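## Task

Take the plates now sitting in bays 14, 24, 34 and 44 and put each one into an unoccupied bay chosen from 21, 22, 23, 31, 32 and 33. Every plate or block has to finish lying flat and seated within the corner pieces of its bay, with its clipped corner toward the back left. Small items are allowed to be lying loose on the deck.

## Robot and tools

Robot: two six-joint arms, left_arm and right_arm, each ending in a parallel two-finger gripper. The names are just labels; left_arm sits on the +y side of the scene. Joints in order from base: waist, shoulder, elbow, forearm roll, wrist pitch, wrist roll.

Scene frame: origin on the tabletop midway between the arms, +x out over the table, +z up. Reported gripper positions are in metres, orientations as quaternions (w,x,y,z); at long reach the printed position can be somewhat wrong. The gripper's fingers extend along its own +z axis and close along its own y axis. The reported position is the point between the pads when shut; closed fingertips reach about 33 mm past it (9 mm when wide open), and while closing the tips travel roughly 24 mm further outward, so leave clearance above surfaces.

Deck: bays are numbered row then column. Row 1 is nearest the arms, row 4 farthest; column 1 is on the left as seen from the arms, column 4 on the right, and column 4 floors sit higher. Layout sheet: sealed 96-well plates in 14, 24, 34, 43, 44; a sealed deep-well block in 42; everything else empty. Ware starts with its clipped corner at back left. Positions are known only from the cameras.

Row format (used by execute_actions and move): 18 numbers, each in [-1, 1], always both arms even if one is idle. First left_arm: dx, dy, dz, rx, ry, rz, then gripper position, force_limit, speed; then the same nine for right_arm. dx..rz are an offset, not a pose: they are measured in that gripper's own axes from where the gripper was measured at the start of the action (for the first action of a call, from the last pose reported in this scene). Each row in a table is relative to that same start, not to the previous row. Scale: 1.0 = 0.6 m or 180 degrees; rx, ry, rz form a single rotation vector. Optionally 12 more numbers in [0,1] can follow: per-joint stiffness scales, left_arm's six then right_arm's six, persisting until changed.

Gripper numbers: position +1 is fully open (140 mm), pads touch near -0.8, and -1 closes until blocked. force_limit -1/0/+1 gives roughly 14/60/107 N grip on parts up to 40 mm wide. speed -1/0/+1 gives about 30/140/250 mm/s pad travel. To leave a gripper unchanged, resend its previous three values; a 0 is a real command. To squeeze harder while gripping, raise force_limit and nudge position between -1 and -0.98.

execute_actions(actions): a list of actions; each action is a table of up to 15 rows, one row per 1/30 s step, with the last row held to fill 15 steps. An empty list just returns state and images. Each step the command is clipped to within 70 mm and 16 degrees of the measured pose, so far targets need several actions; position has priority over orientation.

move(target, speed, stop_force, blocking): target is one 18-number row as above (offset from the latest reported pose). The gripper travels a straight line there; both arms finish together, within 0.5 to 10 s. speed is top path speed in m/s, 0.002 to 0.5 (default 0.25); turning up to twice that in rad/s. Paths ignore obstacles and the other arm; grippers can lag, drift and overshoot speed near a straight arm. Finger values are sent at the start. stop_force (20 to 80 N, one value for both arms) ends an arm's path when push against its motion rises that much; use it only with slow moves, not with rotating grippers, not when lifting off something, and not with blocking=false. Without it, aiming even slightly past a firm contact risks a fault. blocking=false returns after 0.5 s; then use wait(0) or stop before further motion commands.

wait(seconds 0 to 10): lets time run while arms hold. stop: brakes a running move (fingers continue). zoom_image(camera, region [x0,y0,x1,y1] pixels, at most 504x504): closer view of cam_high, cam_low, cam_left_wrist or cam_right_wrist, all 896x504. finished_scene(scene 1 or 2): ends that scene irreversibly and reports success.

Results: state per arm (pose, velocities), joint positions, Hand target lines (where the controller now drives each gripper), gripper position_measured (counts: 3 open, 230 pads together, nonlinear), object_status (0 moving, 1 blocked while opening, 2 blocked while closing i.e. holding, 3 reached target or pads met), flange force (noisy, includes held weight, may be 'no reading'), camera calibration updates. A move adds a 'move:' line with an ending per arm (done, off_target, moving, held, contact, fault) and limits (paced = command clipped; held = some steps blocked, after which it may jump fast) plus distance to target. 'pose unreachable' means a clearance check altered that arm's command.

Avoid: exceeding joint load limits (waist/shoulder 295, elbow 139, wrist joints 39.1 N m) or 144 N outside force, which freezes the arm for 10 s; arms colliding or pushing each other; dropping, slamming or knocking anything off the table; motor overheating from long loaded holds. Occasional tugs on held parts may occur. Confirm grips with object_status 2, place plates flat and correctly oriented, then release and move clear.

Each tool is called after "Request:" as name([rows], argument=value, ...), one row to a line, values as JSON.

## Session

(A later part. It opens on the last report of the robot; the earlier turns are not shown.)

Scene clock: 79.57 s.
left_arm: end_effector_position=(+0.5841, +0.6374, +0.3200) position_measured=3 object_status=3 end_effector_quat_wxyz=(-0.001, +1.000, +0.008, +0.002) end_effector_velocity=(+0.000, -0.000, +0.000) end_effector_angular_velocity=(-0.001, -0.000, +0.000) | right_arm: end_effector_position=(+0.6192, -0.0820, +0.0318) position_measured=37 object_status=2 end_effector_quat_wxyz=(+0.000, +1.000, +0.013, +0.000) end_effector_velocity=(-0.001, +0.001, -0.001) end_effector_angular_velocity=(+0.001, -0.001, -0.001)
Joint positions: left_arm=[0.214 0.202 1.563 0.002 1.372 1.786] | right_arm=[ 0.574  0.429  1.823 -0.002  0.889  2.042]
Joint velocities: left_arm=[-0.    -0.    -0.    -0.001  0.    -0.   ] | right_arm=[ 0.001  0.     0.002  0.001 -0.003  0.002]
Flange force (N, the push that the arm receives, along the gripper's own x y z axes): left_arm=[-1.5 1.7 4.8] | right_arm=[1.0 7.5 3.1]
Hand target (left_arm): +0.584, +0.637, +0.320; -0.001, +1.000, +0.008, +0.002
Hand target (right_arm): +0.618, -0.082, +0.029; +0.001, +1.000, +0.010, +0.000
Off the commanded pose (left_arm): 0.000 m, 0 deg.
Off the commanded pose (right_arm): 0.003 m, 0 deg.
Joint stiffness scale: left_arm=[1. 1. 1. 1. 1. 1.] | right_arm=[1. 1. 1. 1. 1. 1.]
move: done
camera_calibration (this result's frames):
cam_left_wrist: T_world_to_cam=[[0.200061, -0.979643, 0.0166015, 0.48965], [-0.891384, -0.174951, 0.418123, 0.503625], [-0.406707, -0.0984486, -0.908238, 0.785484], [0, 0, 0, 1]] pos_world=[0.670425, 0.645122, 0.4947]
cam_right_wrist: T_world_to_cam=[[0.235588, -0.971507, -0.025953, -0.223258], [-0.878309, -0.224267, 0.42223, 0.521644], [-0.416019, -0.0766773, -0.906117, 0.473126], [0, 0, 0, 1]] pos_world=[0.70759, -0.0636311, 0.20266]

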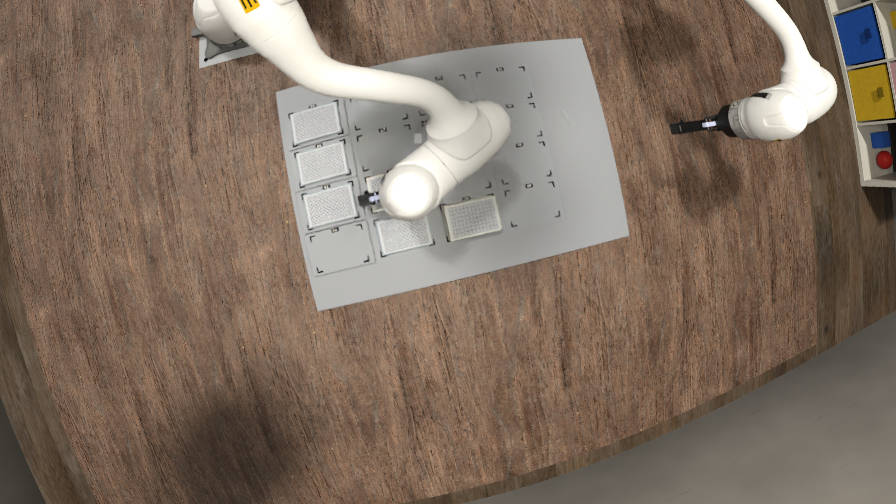

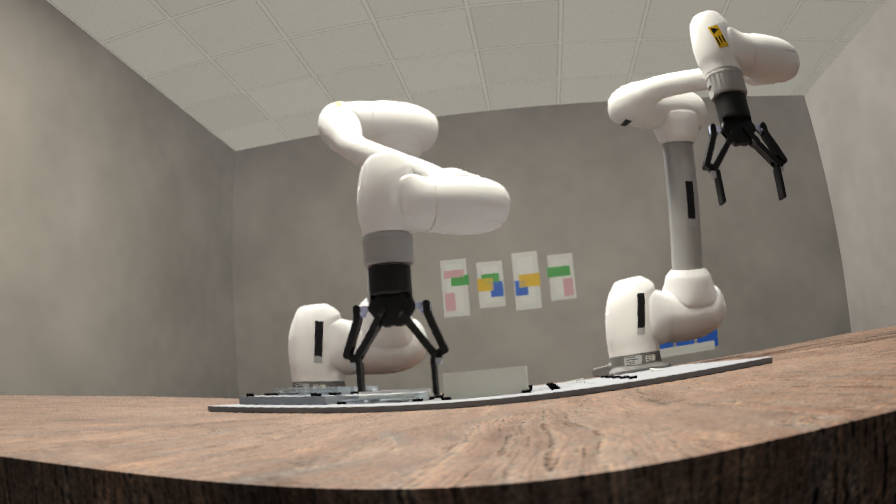

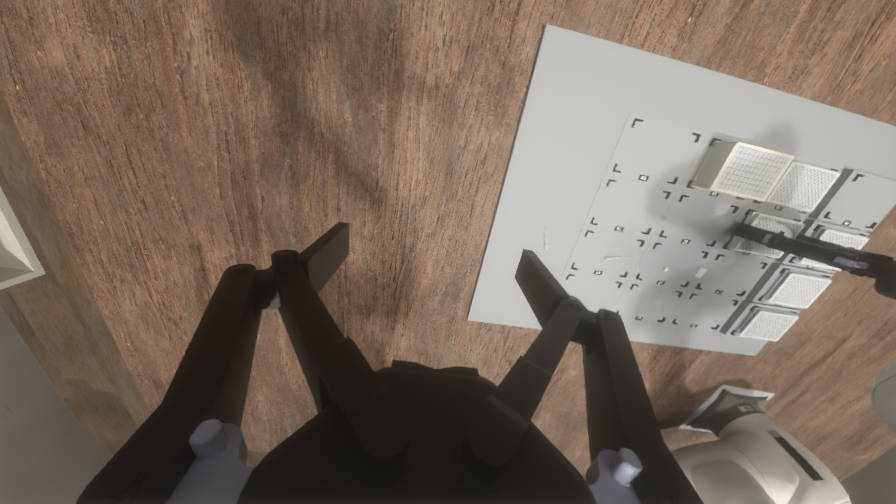

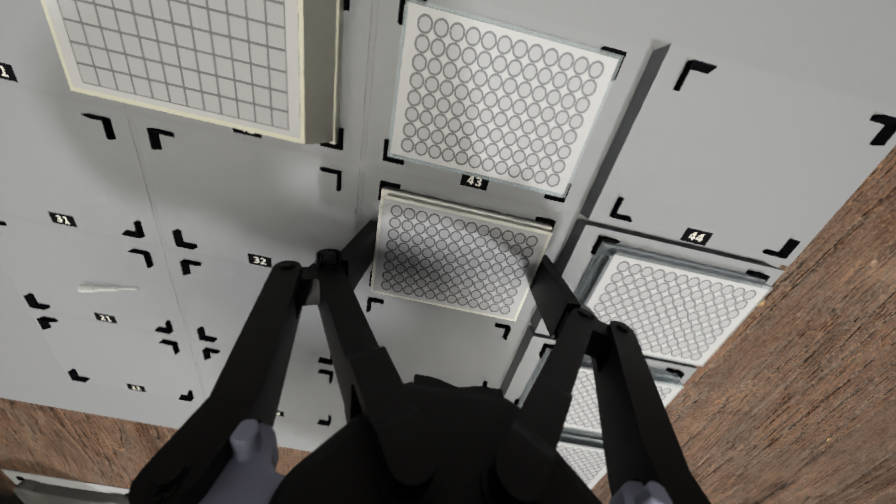

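Aligned. Seat it.

Request:
move(target=[0,0,0,0,0,0,1,0,0, -0.0023,-0.0006,0.016,0,0,0.002,-1,0.3,-0.6], speed=0.01)

Request:
zoom_image(camera="cam_right_wrist", region=[300, 120, 620, 340])

Scene clock: 83.87 s.
left_arm: end_effector_position=(+0.5841, +0.6374, +0.3200) position_measured=3 object_status=3 end_effector_quat_wxyz=(-0.001, +1.000, +0.008, +0.002) end_effector_velocity=(+0.000, +0.000, -0.000) end_effector_angular_velocity=(+0.001, +0.000, +0.000) | right_arm: end_effector_position=(+0.6195, -0.0818, +0.0273) position_measured=37 object_status=2 end_effector_quat_wxyz=(-0.000, +1.000, +0.013, +0.001) end_effector_velocity=(+0.000, +0.000, +0.000) end_effector_angular_velocity=(+0.001, -0.000, -0.001)
Joint positions: left_arm=[0.214 0.202 1.563 0.002 1.372 1.786] | right_arm=[ 0.574  0.433  1.827 -0.002  0.879  2.042]
Joint velocities: left_arm=[-0.     0.     0.     0.001 -0.    -0.   ] | right_arm=[-0.     0.    -0.     0.001 -0.    -0.   ]
Flange force (N, the push that the arm receives, along the gripper's own x y z axes): left_arm=[0.9 -0.1 5.4] | right_arm=[0.2 7.8 -9.6]
Hand target (left_arm): +0.584, +0.637, +0.320; -0.001, +1.000, +0.008, +0.002
Hand target (right_arm): +0.618, -0.082, +0.022; +0.000, +1.000, +0.010, +0.000
Off the commanded pose (left_arm): 0.000 m, 0 deg.
Off the commanded pose (right_arm): 0.005 m, 0 deg.
Joint stiffness scale: left_arm=[1. 1. 1. 1. 1. 1.] | right_arm=[1. 1. 1. 1. 1. 1.]
move: off_target (right_arm)
camera_calibration (this result's frames):
cam_left_wrist: T_world_to_cam=[[0.200061, -0.979643, 0.0166015, 0.48965], [-0.891384, -0.174952, 0.418123, 0.503625], [-0.406707, -0.0984487, -0.908239, 0.785484], [0, 0, 0, 1]] pos_world=[0.670425, 0.645122, 0.4947]
cam_right_wrist: T_world_to_cam=[[0.235465, -0.971521, -0.0264977, -0.223168], [-0.879122, -0.224537, 0.420391, 0.524306], [-0.414368, -0.0756928, -0.906956, 0.468246], [0, 0, 0, 1]] pos_world=[0.707503, -0.0636438, 0.198352]

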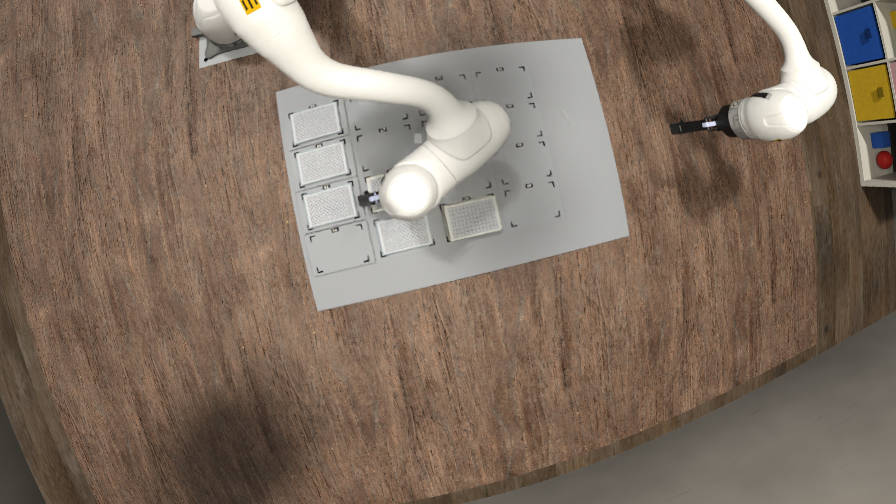

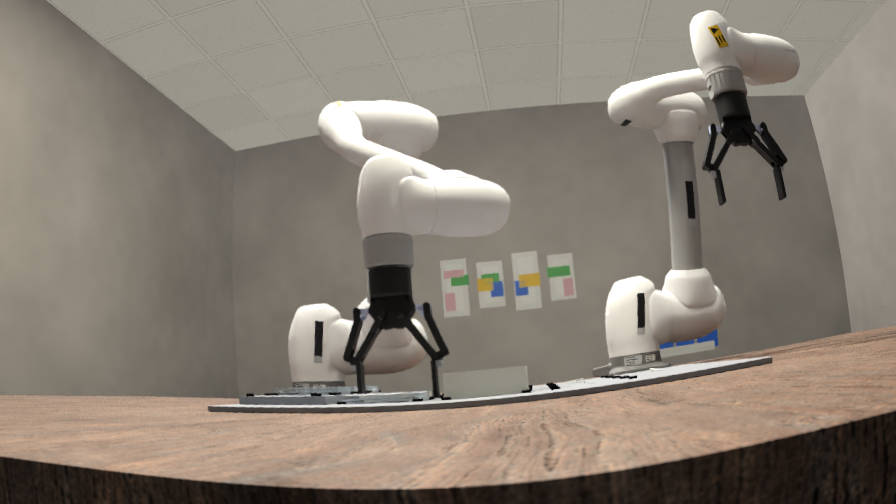

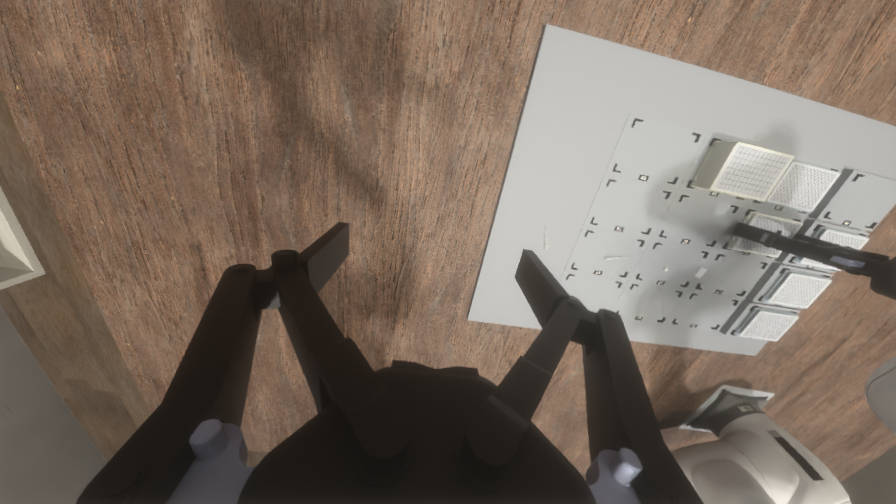

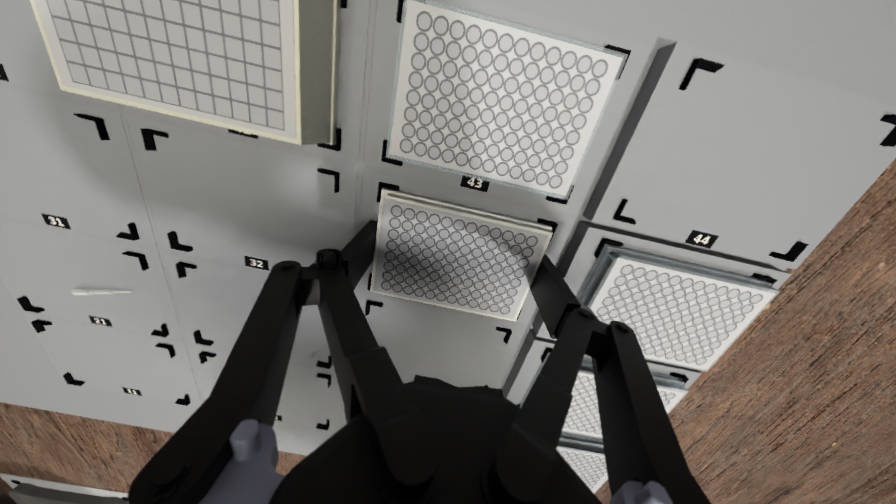

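Region (300, 120, 620, 340) of cam_right_wrist's 896x504 image, scaled by 1.575, with more detail than that image has; it fills the top 346 rows of this view, and the rest is white.

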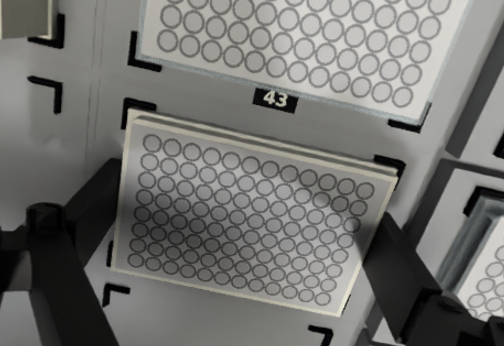

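Request:
move(target=[0,0,0,0,0,0,1,0,0, 0,0,0,0,0,0,0.88,0.3,-0.6])

Request:
move(target=[0,0,0,0,0,0,1,0,0, 0.002,0,-0.065,0,0,0,0.88,0.3,-0.6], speed=0.1)

Request:
move(target=[0,0,0,0,0,0,1,0,0, -0.002,0.281,0,0,0,-0.002,1,0.3,-0.6])

Request:
zoom_image(camera="cam_right_wrist", region=[300, 120, 620, 340])

Scene clock: 89.00 s.
left_arm: end_effector_position=(+0.5841, +0.6374, +0.3200) position_measured=3 object_status=3 end_effector_quat_wxyz=(-0.001, +1.000, +0.008, +0.002) end_effector_velocity=(-0.000, -0.000, -0.000) end_effector_angular_velocity=(-0.000, +0.001, -0.000) | right_arm: end_effector_position=(+0.6195, -0.0818, +0.0273) position_measured=18 object_status=3 end_effector_quat_wxyz=(-0.000, +1.000, +0.013, +0.001) end_effector_velocity=(+0.000, +0.000, +0.000) end_effector_angular_velocity=(+0.000, -0.001, +0.001)
Joint positions: left_arm=[0.214 0.202 1.563 0.002 1.372 1.786] | right_arm=[ 0.574  0.433  1.827 -0.002  0.879  2.042]
Joint velocities: left_arm=[-0.     0.001 -0.     0.     0.001 -0.   ] | right_arm=[ 0.    -0.    -0.001 -0.    -0.     0.   ]
Flange force (N, the push that the arm receives, along the gripper's own x y z axes): left_arm=[-0.4 0.9 5.2] | right_arm=[3.6 5.0 4.3]
Hand target (left_arm): +0.584, +0.637, +0.320; -0.001, +1.000, +0.008, +0.002
Hand target (right_arm): +0.619, -0.082, +0.027; -0.000, +1.000, +0.013, +0.001
Off the commanded pose (left_arm): 0.000 m, 0 deg.
Off the commanded pose (right_arm): 0.000 m, 0 deg.
Joint stiffness scale: left_arm=[1. 1. 1. 1. 1. 1.] | right_arm=[1. 1. 1. 1. 1. 1.]
move: done
camera_calibration (this result's frames):
cam_left_wrist: T_world_to_cam=[[0.200061, -0.979643, 0.0166014, 0.48965], [-0.891384, -0.174951, 0.418123, 0.503625], [-0.406707, -0.0984485, -0.908239, 0.785484], [0, 0, 0, 1]] pos_world=[0.670425, 0.645122, 0.4947]
cam_right_wrist: T_world_to_cam=[[0.235467, -0.971521, -0.0265057, -0.223167], [-0.879133, -0.224543, 0.420363, 0.52432], [-0.414343, -0.0756795, -0.906969, 0.468227], [0, 0, 0, 1]] pos_world=[0.707502, -0.0636442, 0.198347]

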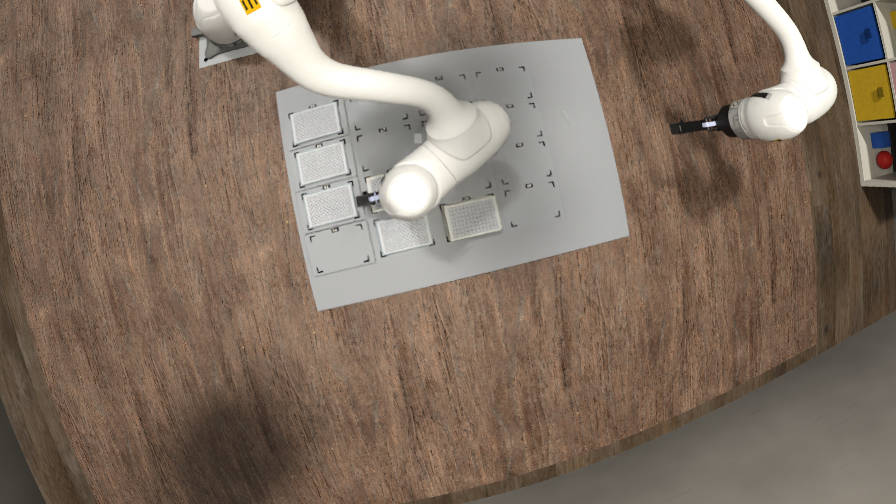

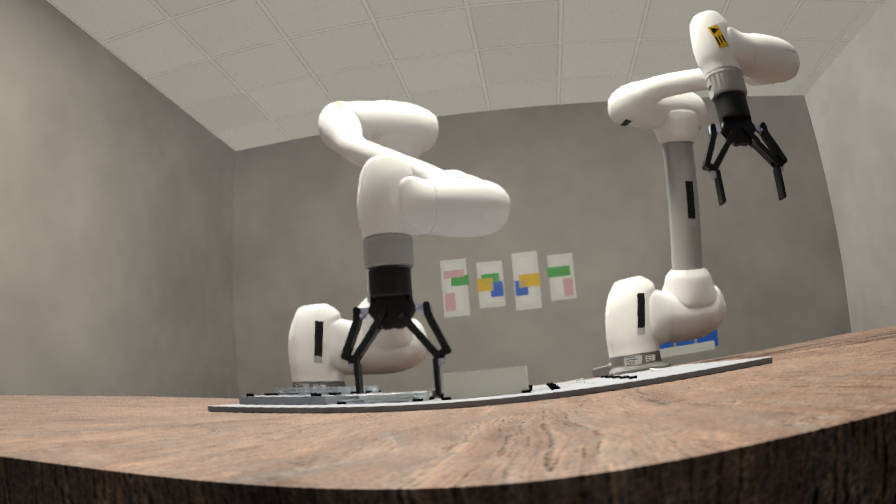

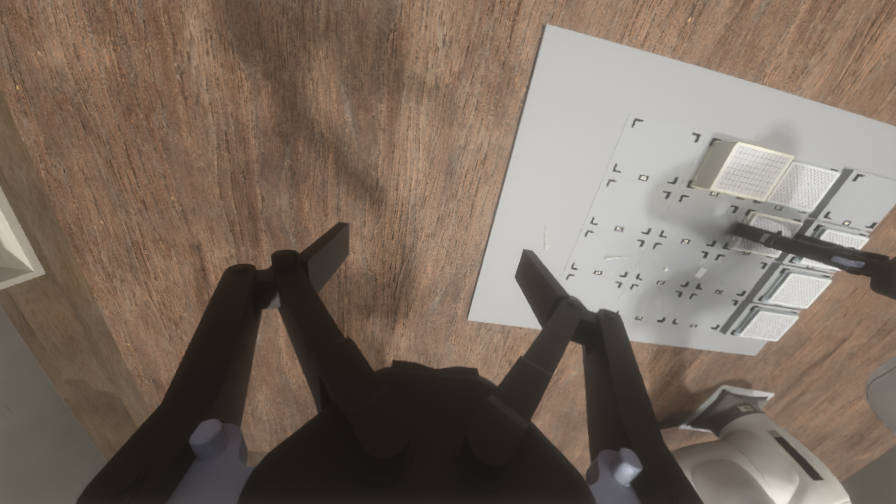

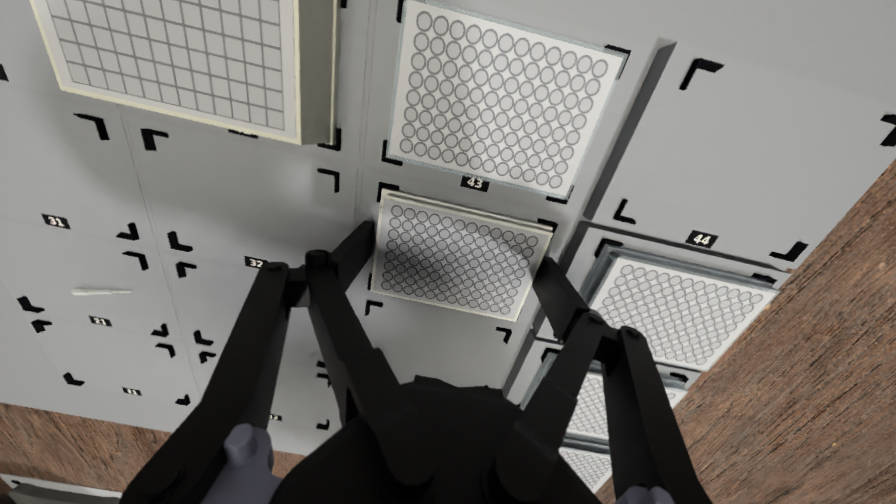

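Scene clock: 89.87 s.
left_arm: end_effector_position=(+0.5841, +0.6374, +0.3200) position_measured=3 object_status=3 end_effector_quat_wxyz=(-0.001, +1.000, +0.008, +0.002) end_effector_velocity=(-0.000, +0.001, +0.001) end_effector_angular_velocity=(+0.002, -0.001, -0.001) | right_arm: end_effector_position=(+0.6196, -0.0818, +0.0621) position_measured=18 object_status=3 end_effector_quat_wxyz=(+0.000, +1.000, +0.013, +0.001) end_effector_velocity=(-0.000, -0.000, +0.002) end_effector_angular_velocity=(-0.001, +0.002, -0.001)
Joint positions: left_arm=[0.214 0.202 1.563 0.002 1.372 1.786] | right_arm=[ 0.574  0.398  1.802 -0.002  0.94   2.042]
Joint velocities: left_arm=[ 0.    -0.001  0.     0.002 -0.001  0.   ] | right_arm=[-0.001 -0.001 -0.002  0.     0.005  0.   ]
Flange force (N, the push that the arm receives, along the gripper's own x y z axes): left_arm=[0.0 0.9 5.1] | right_arm=[4.9 2.8 4.5]
Hand target (left_arm): +0.584, +0.637, +0.320; -0.001, +1.000, +0.008, +0.002
Hand target (right_arm): +0.621, -0.082, +0.066; -0.000, +1.000, +0.013, +0.001
Off the commanded pose (left_arm): 0.000 m, 0 deg.
Off the commanded pose (right_arm): 0.004 m, 0 deg.
Joint stiffness scale: left_arm=[1. 1. 1. 1. 1. 1.] | right_arm=[1. 1. 1. 1. 1. 1.]
move: off_target (right_arm)
camera_calibration (this result's frames):
cam_left_wrist: T_world_to_cam=[[0.200061, -0.979643, 0.0166015, 0.48965], [-0.891384, -0.174952, 0.418123, 0.503625], [-0.406707, -0.0984487, -0.908238, 0.785484], [0, 0, 0, 1]] pos_world=[0.670425, 0.645122, 0.4947]
cam_right_wrist: T_world_to_cam=[[0.235356, -0.971561, -0.0260264, -0.222188], [-0.878549, -0.224124, 0.421806, 0.509383], [-0.415643, -0.0764093, -0.906312, 0.50062], [0, 0, 0, 1]] pos_world=[0.707891, -0.063452, 0.233075]

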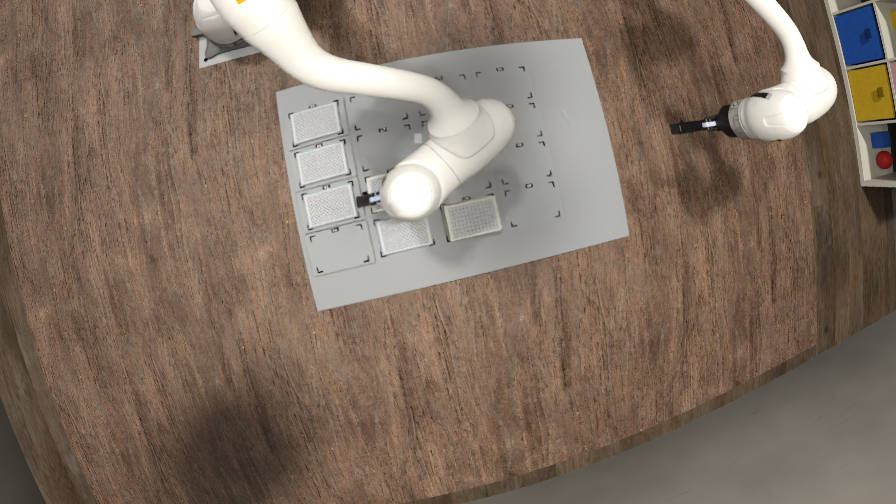

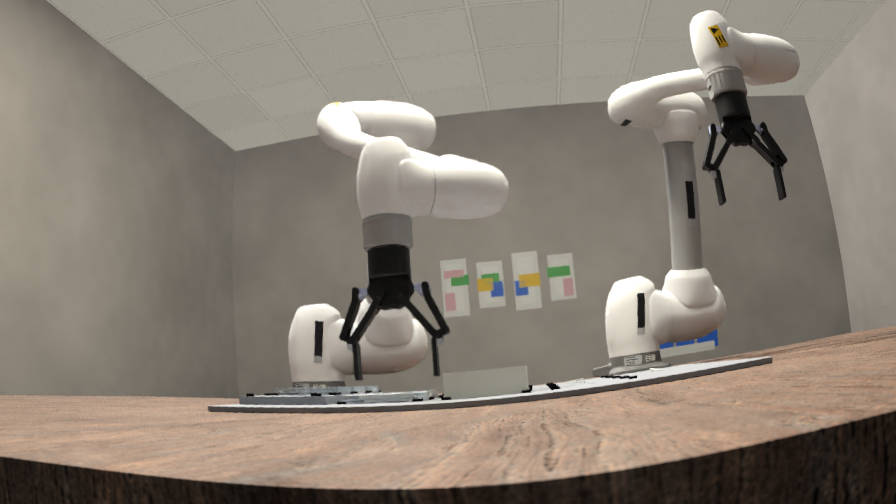

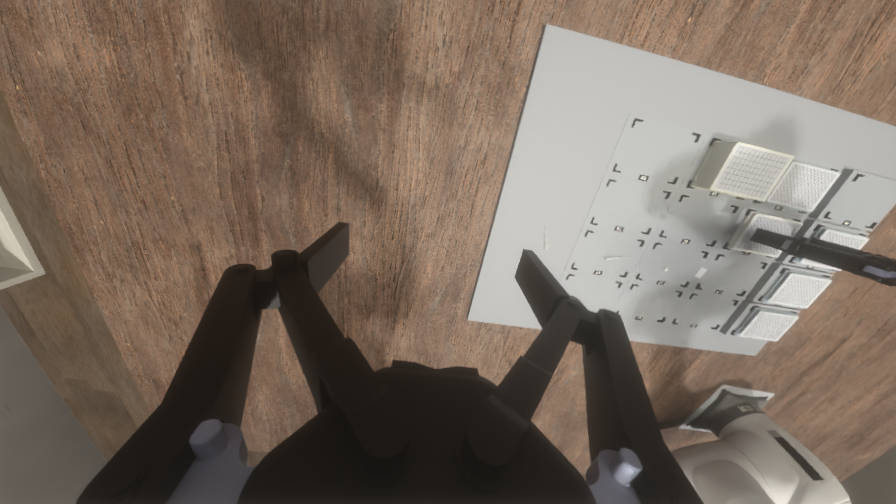

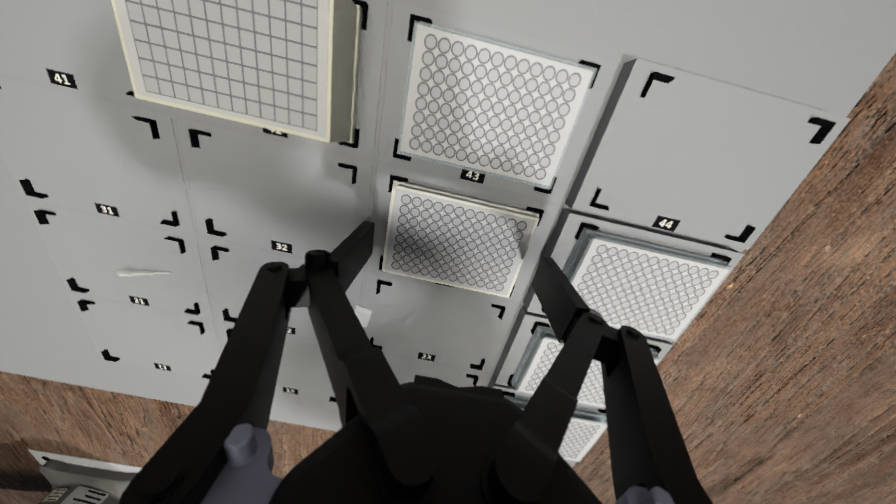

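Scene clock: 91.13 s.
left_arm: end_effector_position=(+0.5841, +0.6374, +0.3200) position_measured=3 object_status=3 end_effector_quat_wxyz=(-0.001, +1.000, +0.008, +0.002) end_effector_velocity=(+0.000, -0.000, -0.000) end_effector_angular_velocity=(+0.000, +0.000, -0.000) | right_arm: end_effector_position=(+0.6226, -0.2496, +0.0616) position_measured=3 object_status=3 end_effector_quat_wxyz=(+0.001, +1.000, +0.013, -0.002) end_effector_velocity=(+0.000, -0.003, -0.000) end_effector_angular_velocity=(+0.001, +0.000, +0.002)
Joint positions: left_arm=[0.214 0.202 1.563 0.002 1.372 1.786] | right_arm=[ 0.335  0.311  1.934 -0.002  0.901  1.804]
Joint velocities: left_arm=[-0.     0.001 -0.     0.    -0.     0.   ] | right_arm=[-0.004 -0.001  0.002  0.001 -0.001 -0.007]
Flange force (N, the push that the arm receives, along the gripper's own x y z axes): left_arm=[-1.1 0.8 5.8] | right_arm=[-3.3 7.1 1.4]
Hand target (left_arm): +0.584, +0.637, +0.320; -0.001, +1.000, +0.008, +0.002
Hand target (right_arm): +0.622, -0.251, +0.062; +0.001, +1.000, +0.016, +0.001
Off the commanded pose (left_arm): 0.000 m, 0 deg.
Off the commanded pose (right_arm): 0.001 m, 0 deg.
Joint stiffness scale: left_arm=[1. 1. 1. 1. 1. 1.] | right_arm=[1. 1. 1. 1. 1. 1.]
move: done
camera_calibration (this result's frames):
cam_left_wrist: T_world_to_cam=[[0.200061, -0.979643, 0.0166016, 0.48965], [-0.891384, -0.174952, 0.418123, 0.503625], [-0.406707, -0.0984488, -0.908238, 0.785484], [0, 0, 0, 1]] pos_world=[0.670425, 0.645122, 0.4947]
cam_right_wrist: T_world_to_cam=[[0.235484, -0.971557, -0.0249945, -0.386096], [-0.876396, -0.223395, 0.426643, 0.473191], [-0.420092, -0.0785625, -0.904074, 0.490641], [0, 0, 0, 1]] pos_world=[0.711737, -0.23086, 0.232042]

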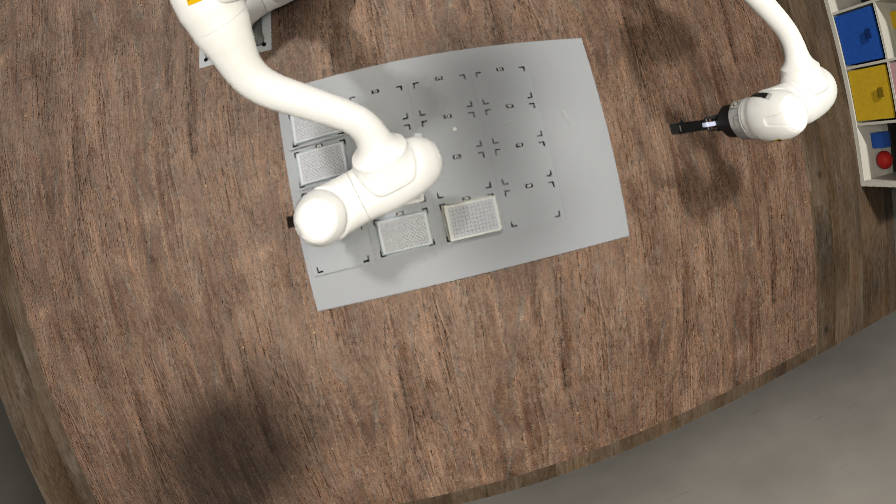

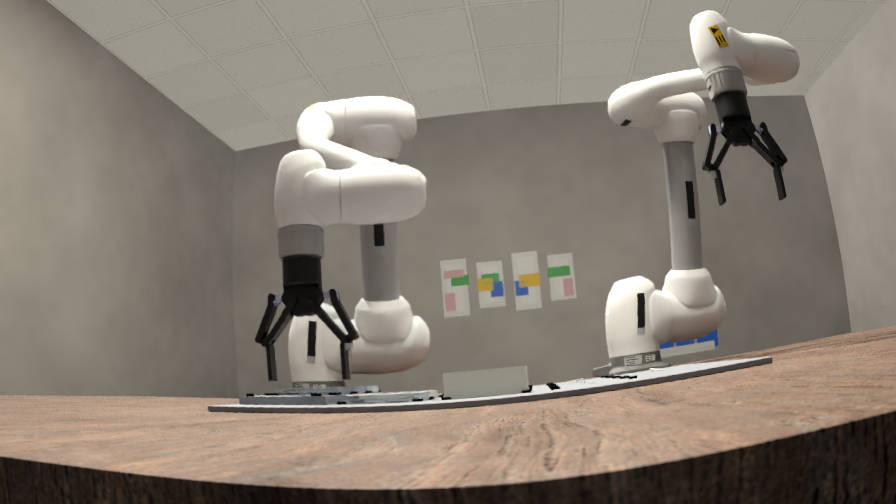

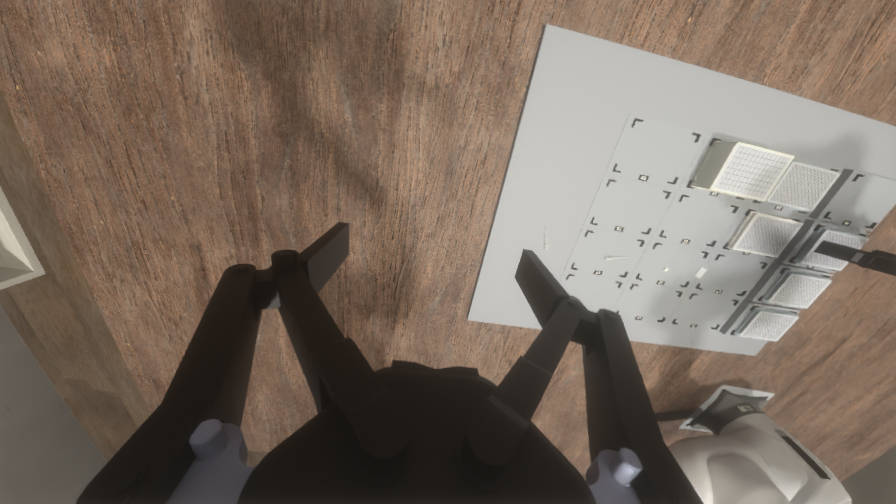

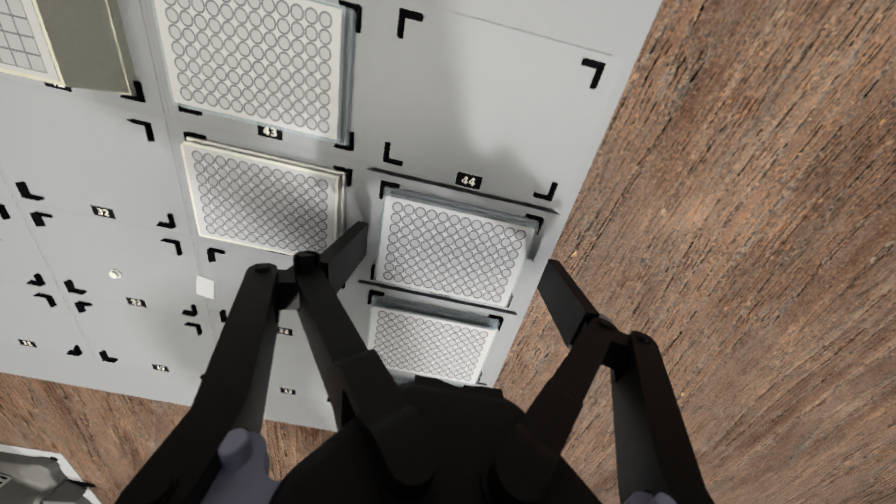

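Region (300, 120, 620, 340) of cam_right_wrist's 896x504 image, scaled by 1.575, with more detail than that image has; it fills the top 346 rows of this view, and the rest is white.

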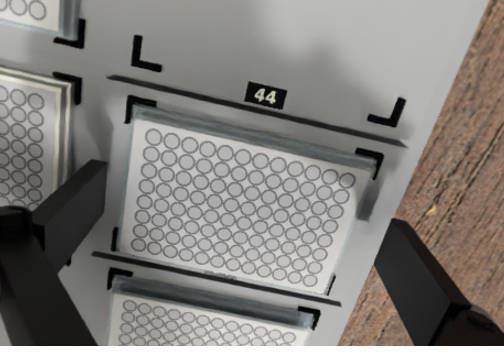

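Request:
move(target=[0,0,0,0,0,0,1,0,0, -0.007,-0.006,0.039,0,0,0.002,1,0.3,-0.6], speed=0.05)

Request:
zoom_image(camera="cam_right_wrist", region=[300, 120, 620, 340])

Scene clock: 97.03 s.
left_arm: end_effector_position=(+0.5841, +0.6374, +0.3200) position_measured=3 object_status=3 end_effector_quat_wxyz=(-0.001, +1.000, +0.008, +0.002) end_effector_velocity=(+0.000, -0.000, -0.001) end_effector_angular_velocity=(+0.001, +0.002, -0.001) | right_arm: end_effector_position=(+0.6195, -0.2467, +0.0420) position_measured=3 object_status=3 end_effector_quat_wxyz=(+0.001, +1.000, +0.013, -0.001) end_effector_velocity=(+0.000, +0.001, -0.001) end_effector_angular_velocity=(+0.000, -0.002, -0.000)
Joint positions: left_arm=[0.214 0.202 1.563 0.002 1.372 1.786] | right_arm=[ 0.341  0.329  1.953 -0.002  0.862  1.809]
Joint velocities: left_arm=[-0.001  0.001  0.     0.001  0.    -0.   ] | right_arm=[ 0.001  0.001  0.001 -0.001 -0.004  0.002]
Flange force (N, the push that the arm receives, along the gripper's own x y z axes): left_arm=[0.1 -0.3 5.2] | right_arm=[2.4 5.5 4.8]
Hand target (left_arm): +0.584, +0.637, +0.320; -0.001, +1.000, +0.008, +0.002
Hand target (right_arm): +0.618, -0.246, +0.038; +0.001, +1.000, +0.010, -0.002
Off the commanded pose (left_arm): 0.000 m, 0 deg.
Off the commanded pose (right_arm): 0.004 m, 0 deg.
Joint stiffness scale: left_arm=[1. 1. 1. 1. 1. 1.] | right_arm=[1. 1. 1. 1. 1. 1.]
move: off_target (right_arm)
camera_calibration (this result's frames):
cam_left_wrist: T_world_to_cam=[[0.200061, -0.979643, 0.0166016, 0.48965], [-0.891384, -0.174951, 0.418123, 0.503625], [-0.406707, -0.0984486, -0.908239, 0.785484], [0, 0, 0, 1]] pos_world=[0.670425, 0.645122, 0.4947]
cam_right_wrist: T_world_to_cam=[[0.235602, -0.971526, -0.0250763, -0.383176], [-0.877087, -0.223672, 0.425075, 0.479911], [-0.41858, -0.0781545, -0.904811, 0.471064], [0, 0, 0, 1]] pos_world=[0.708379, -0.228107, 0.212617]

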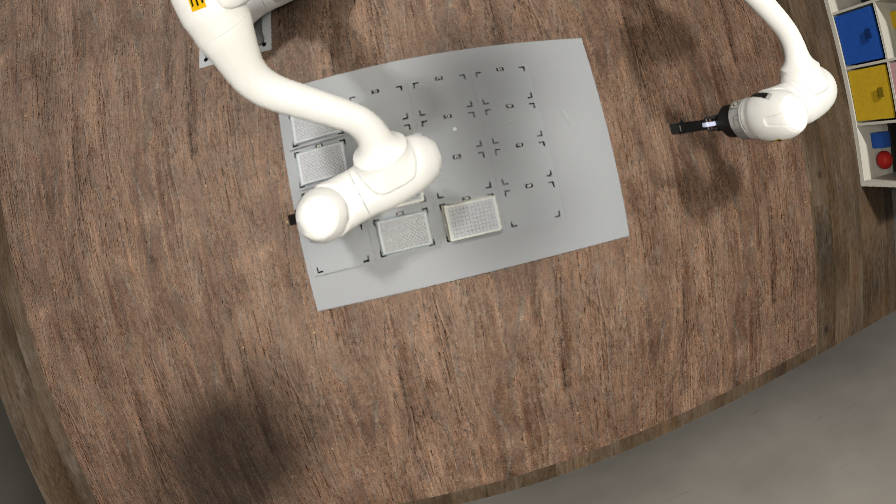

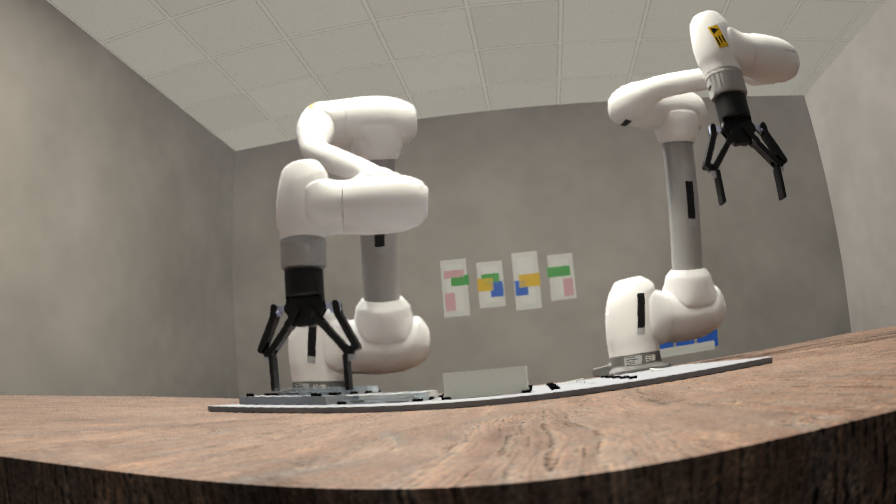

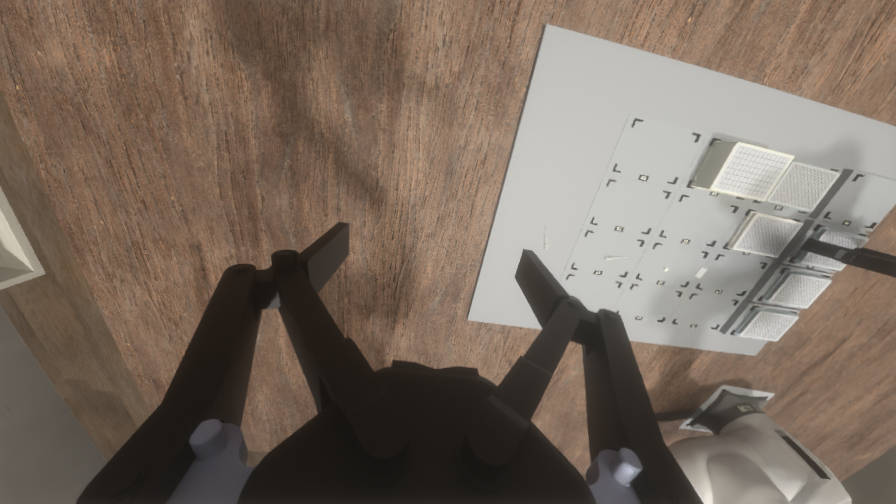

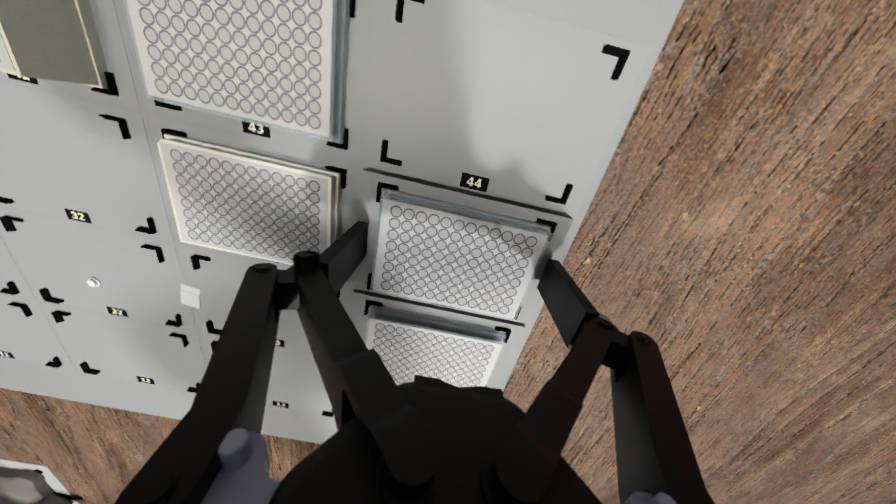

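Region (300, 120, 620, 340) of cam_right_wrist's 896x504 image, scaled by 1.575, with more detail than that image has; it fills the top 346 rows of this view, and the rest is white.

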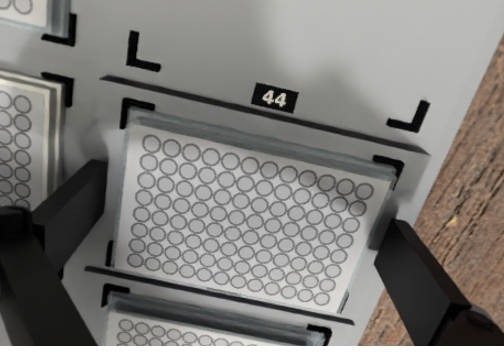

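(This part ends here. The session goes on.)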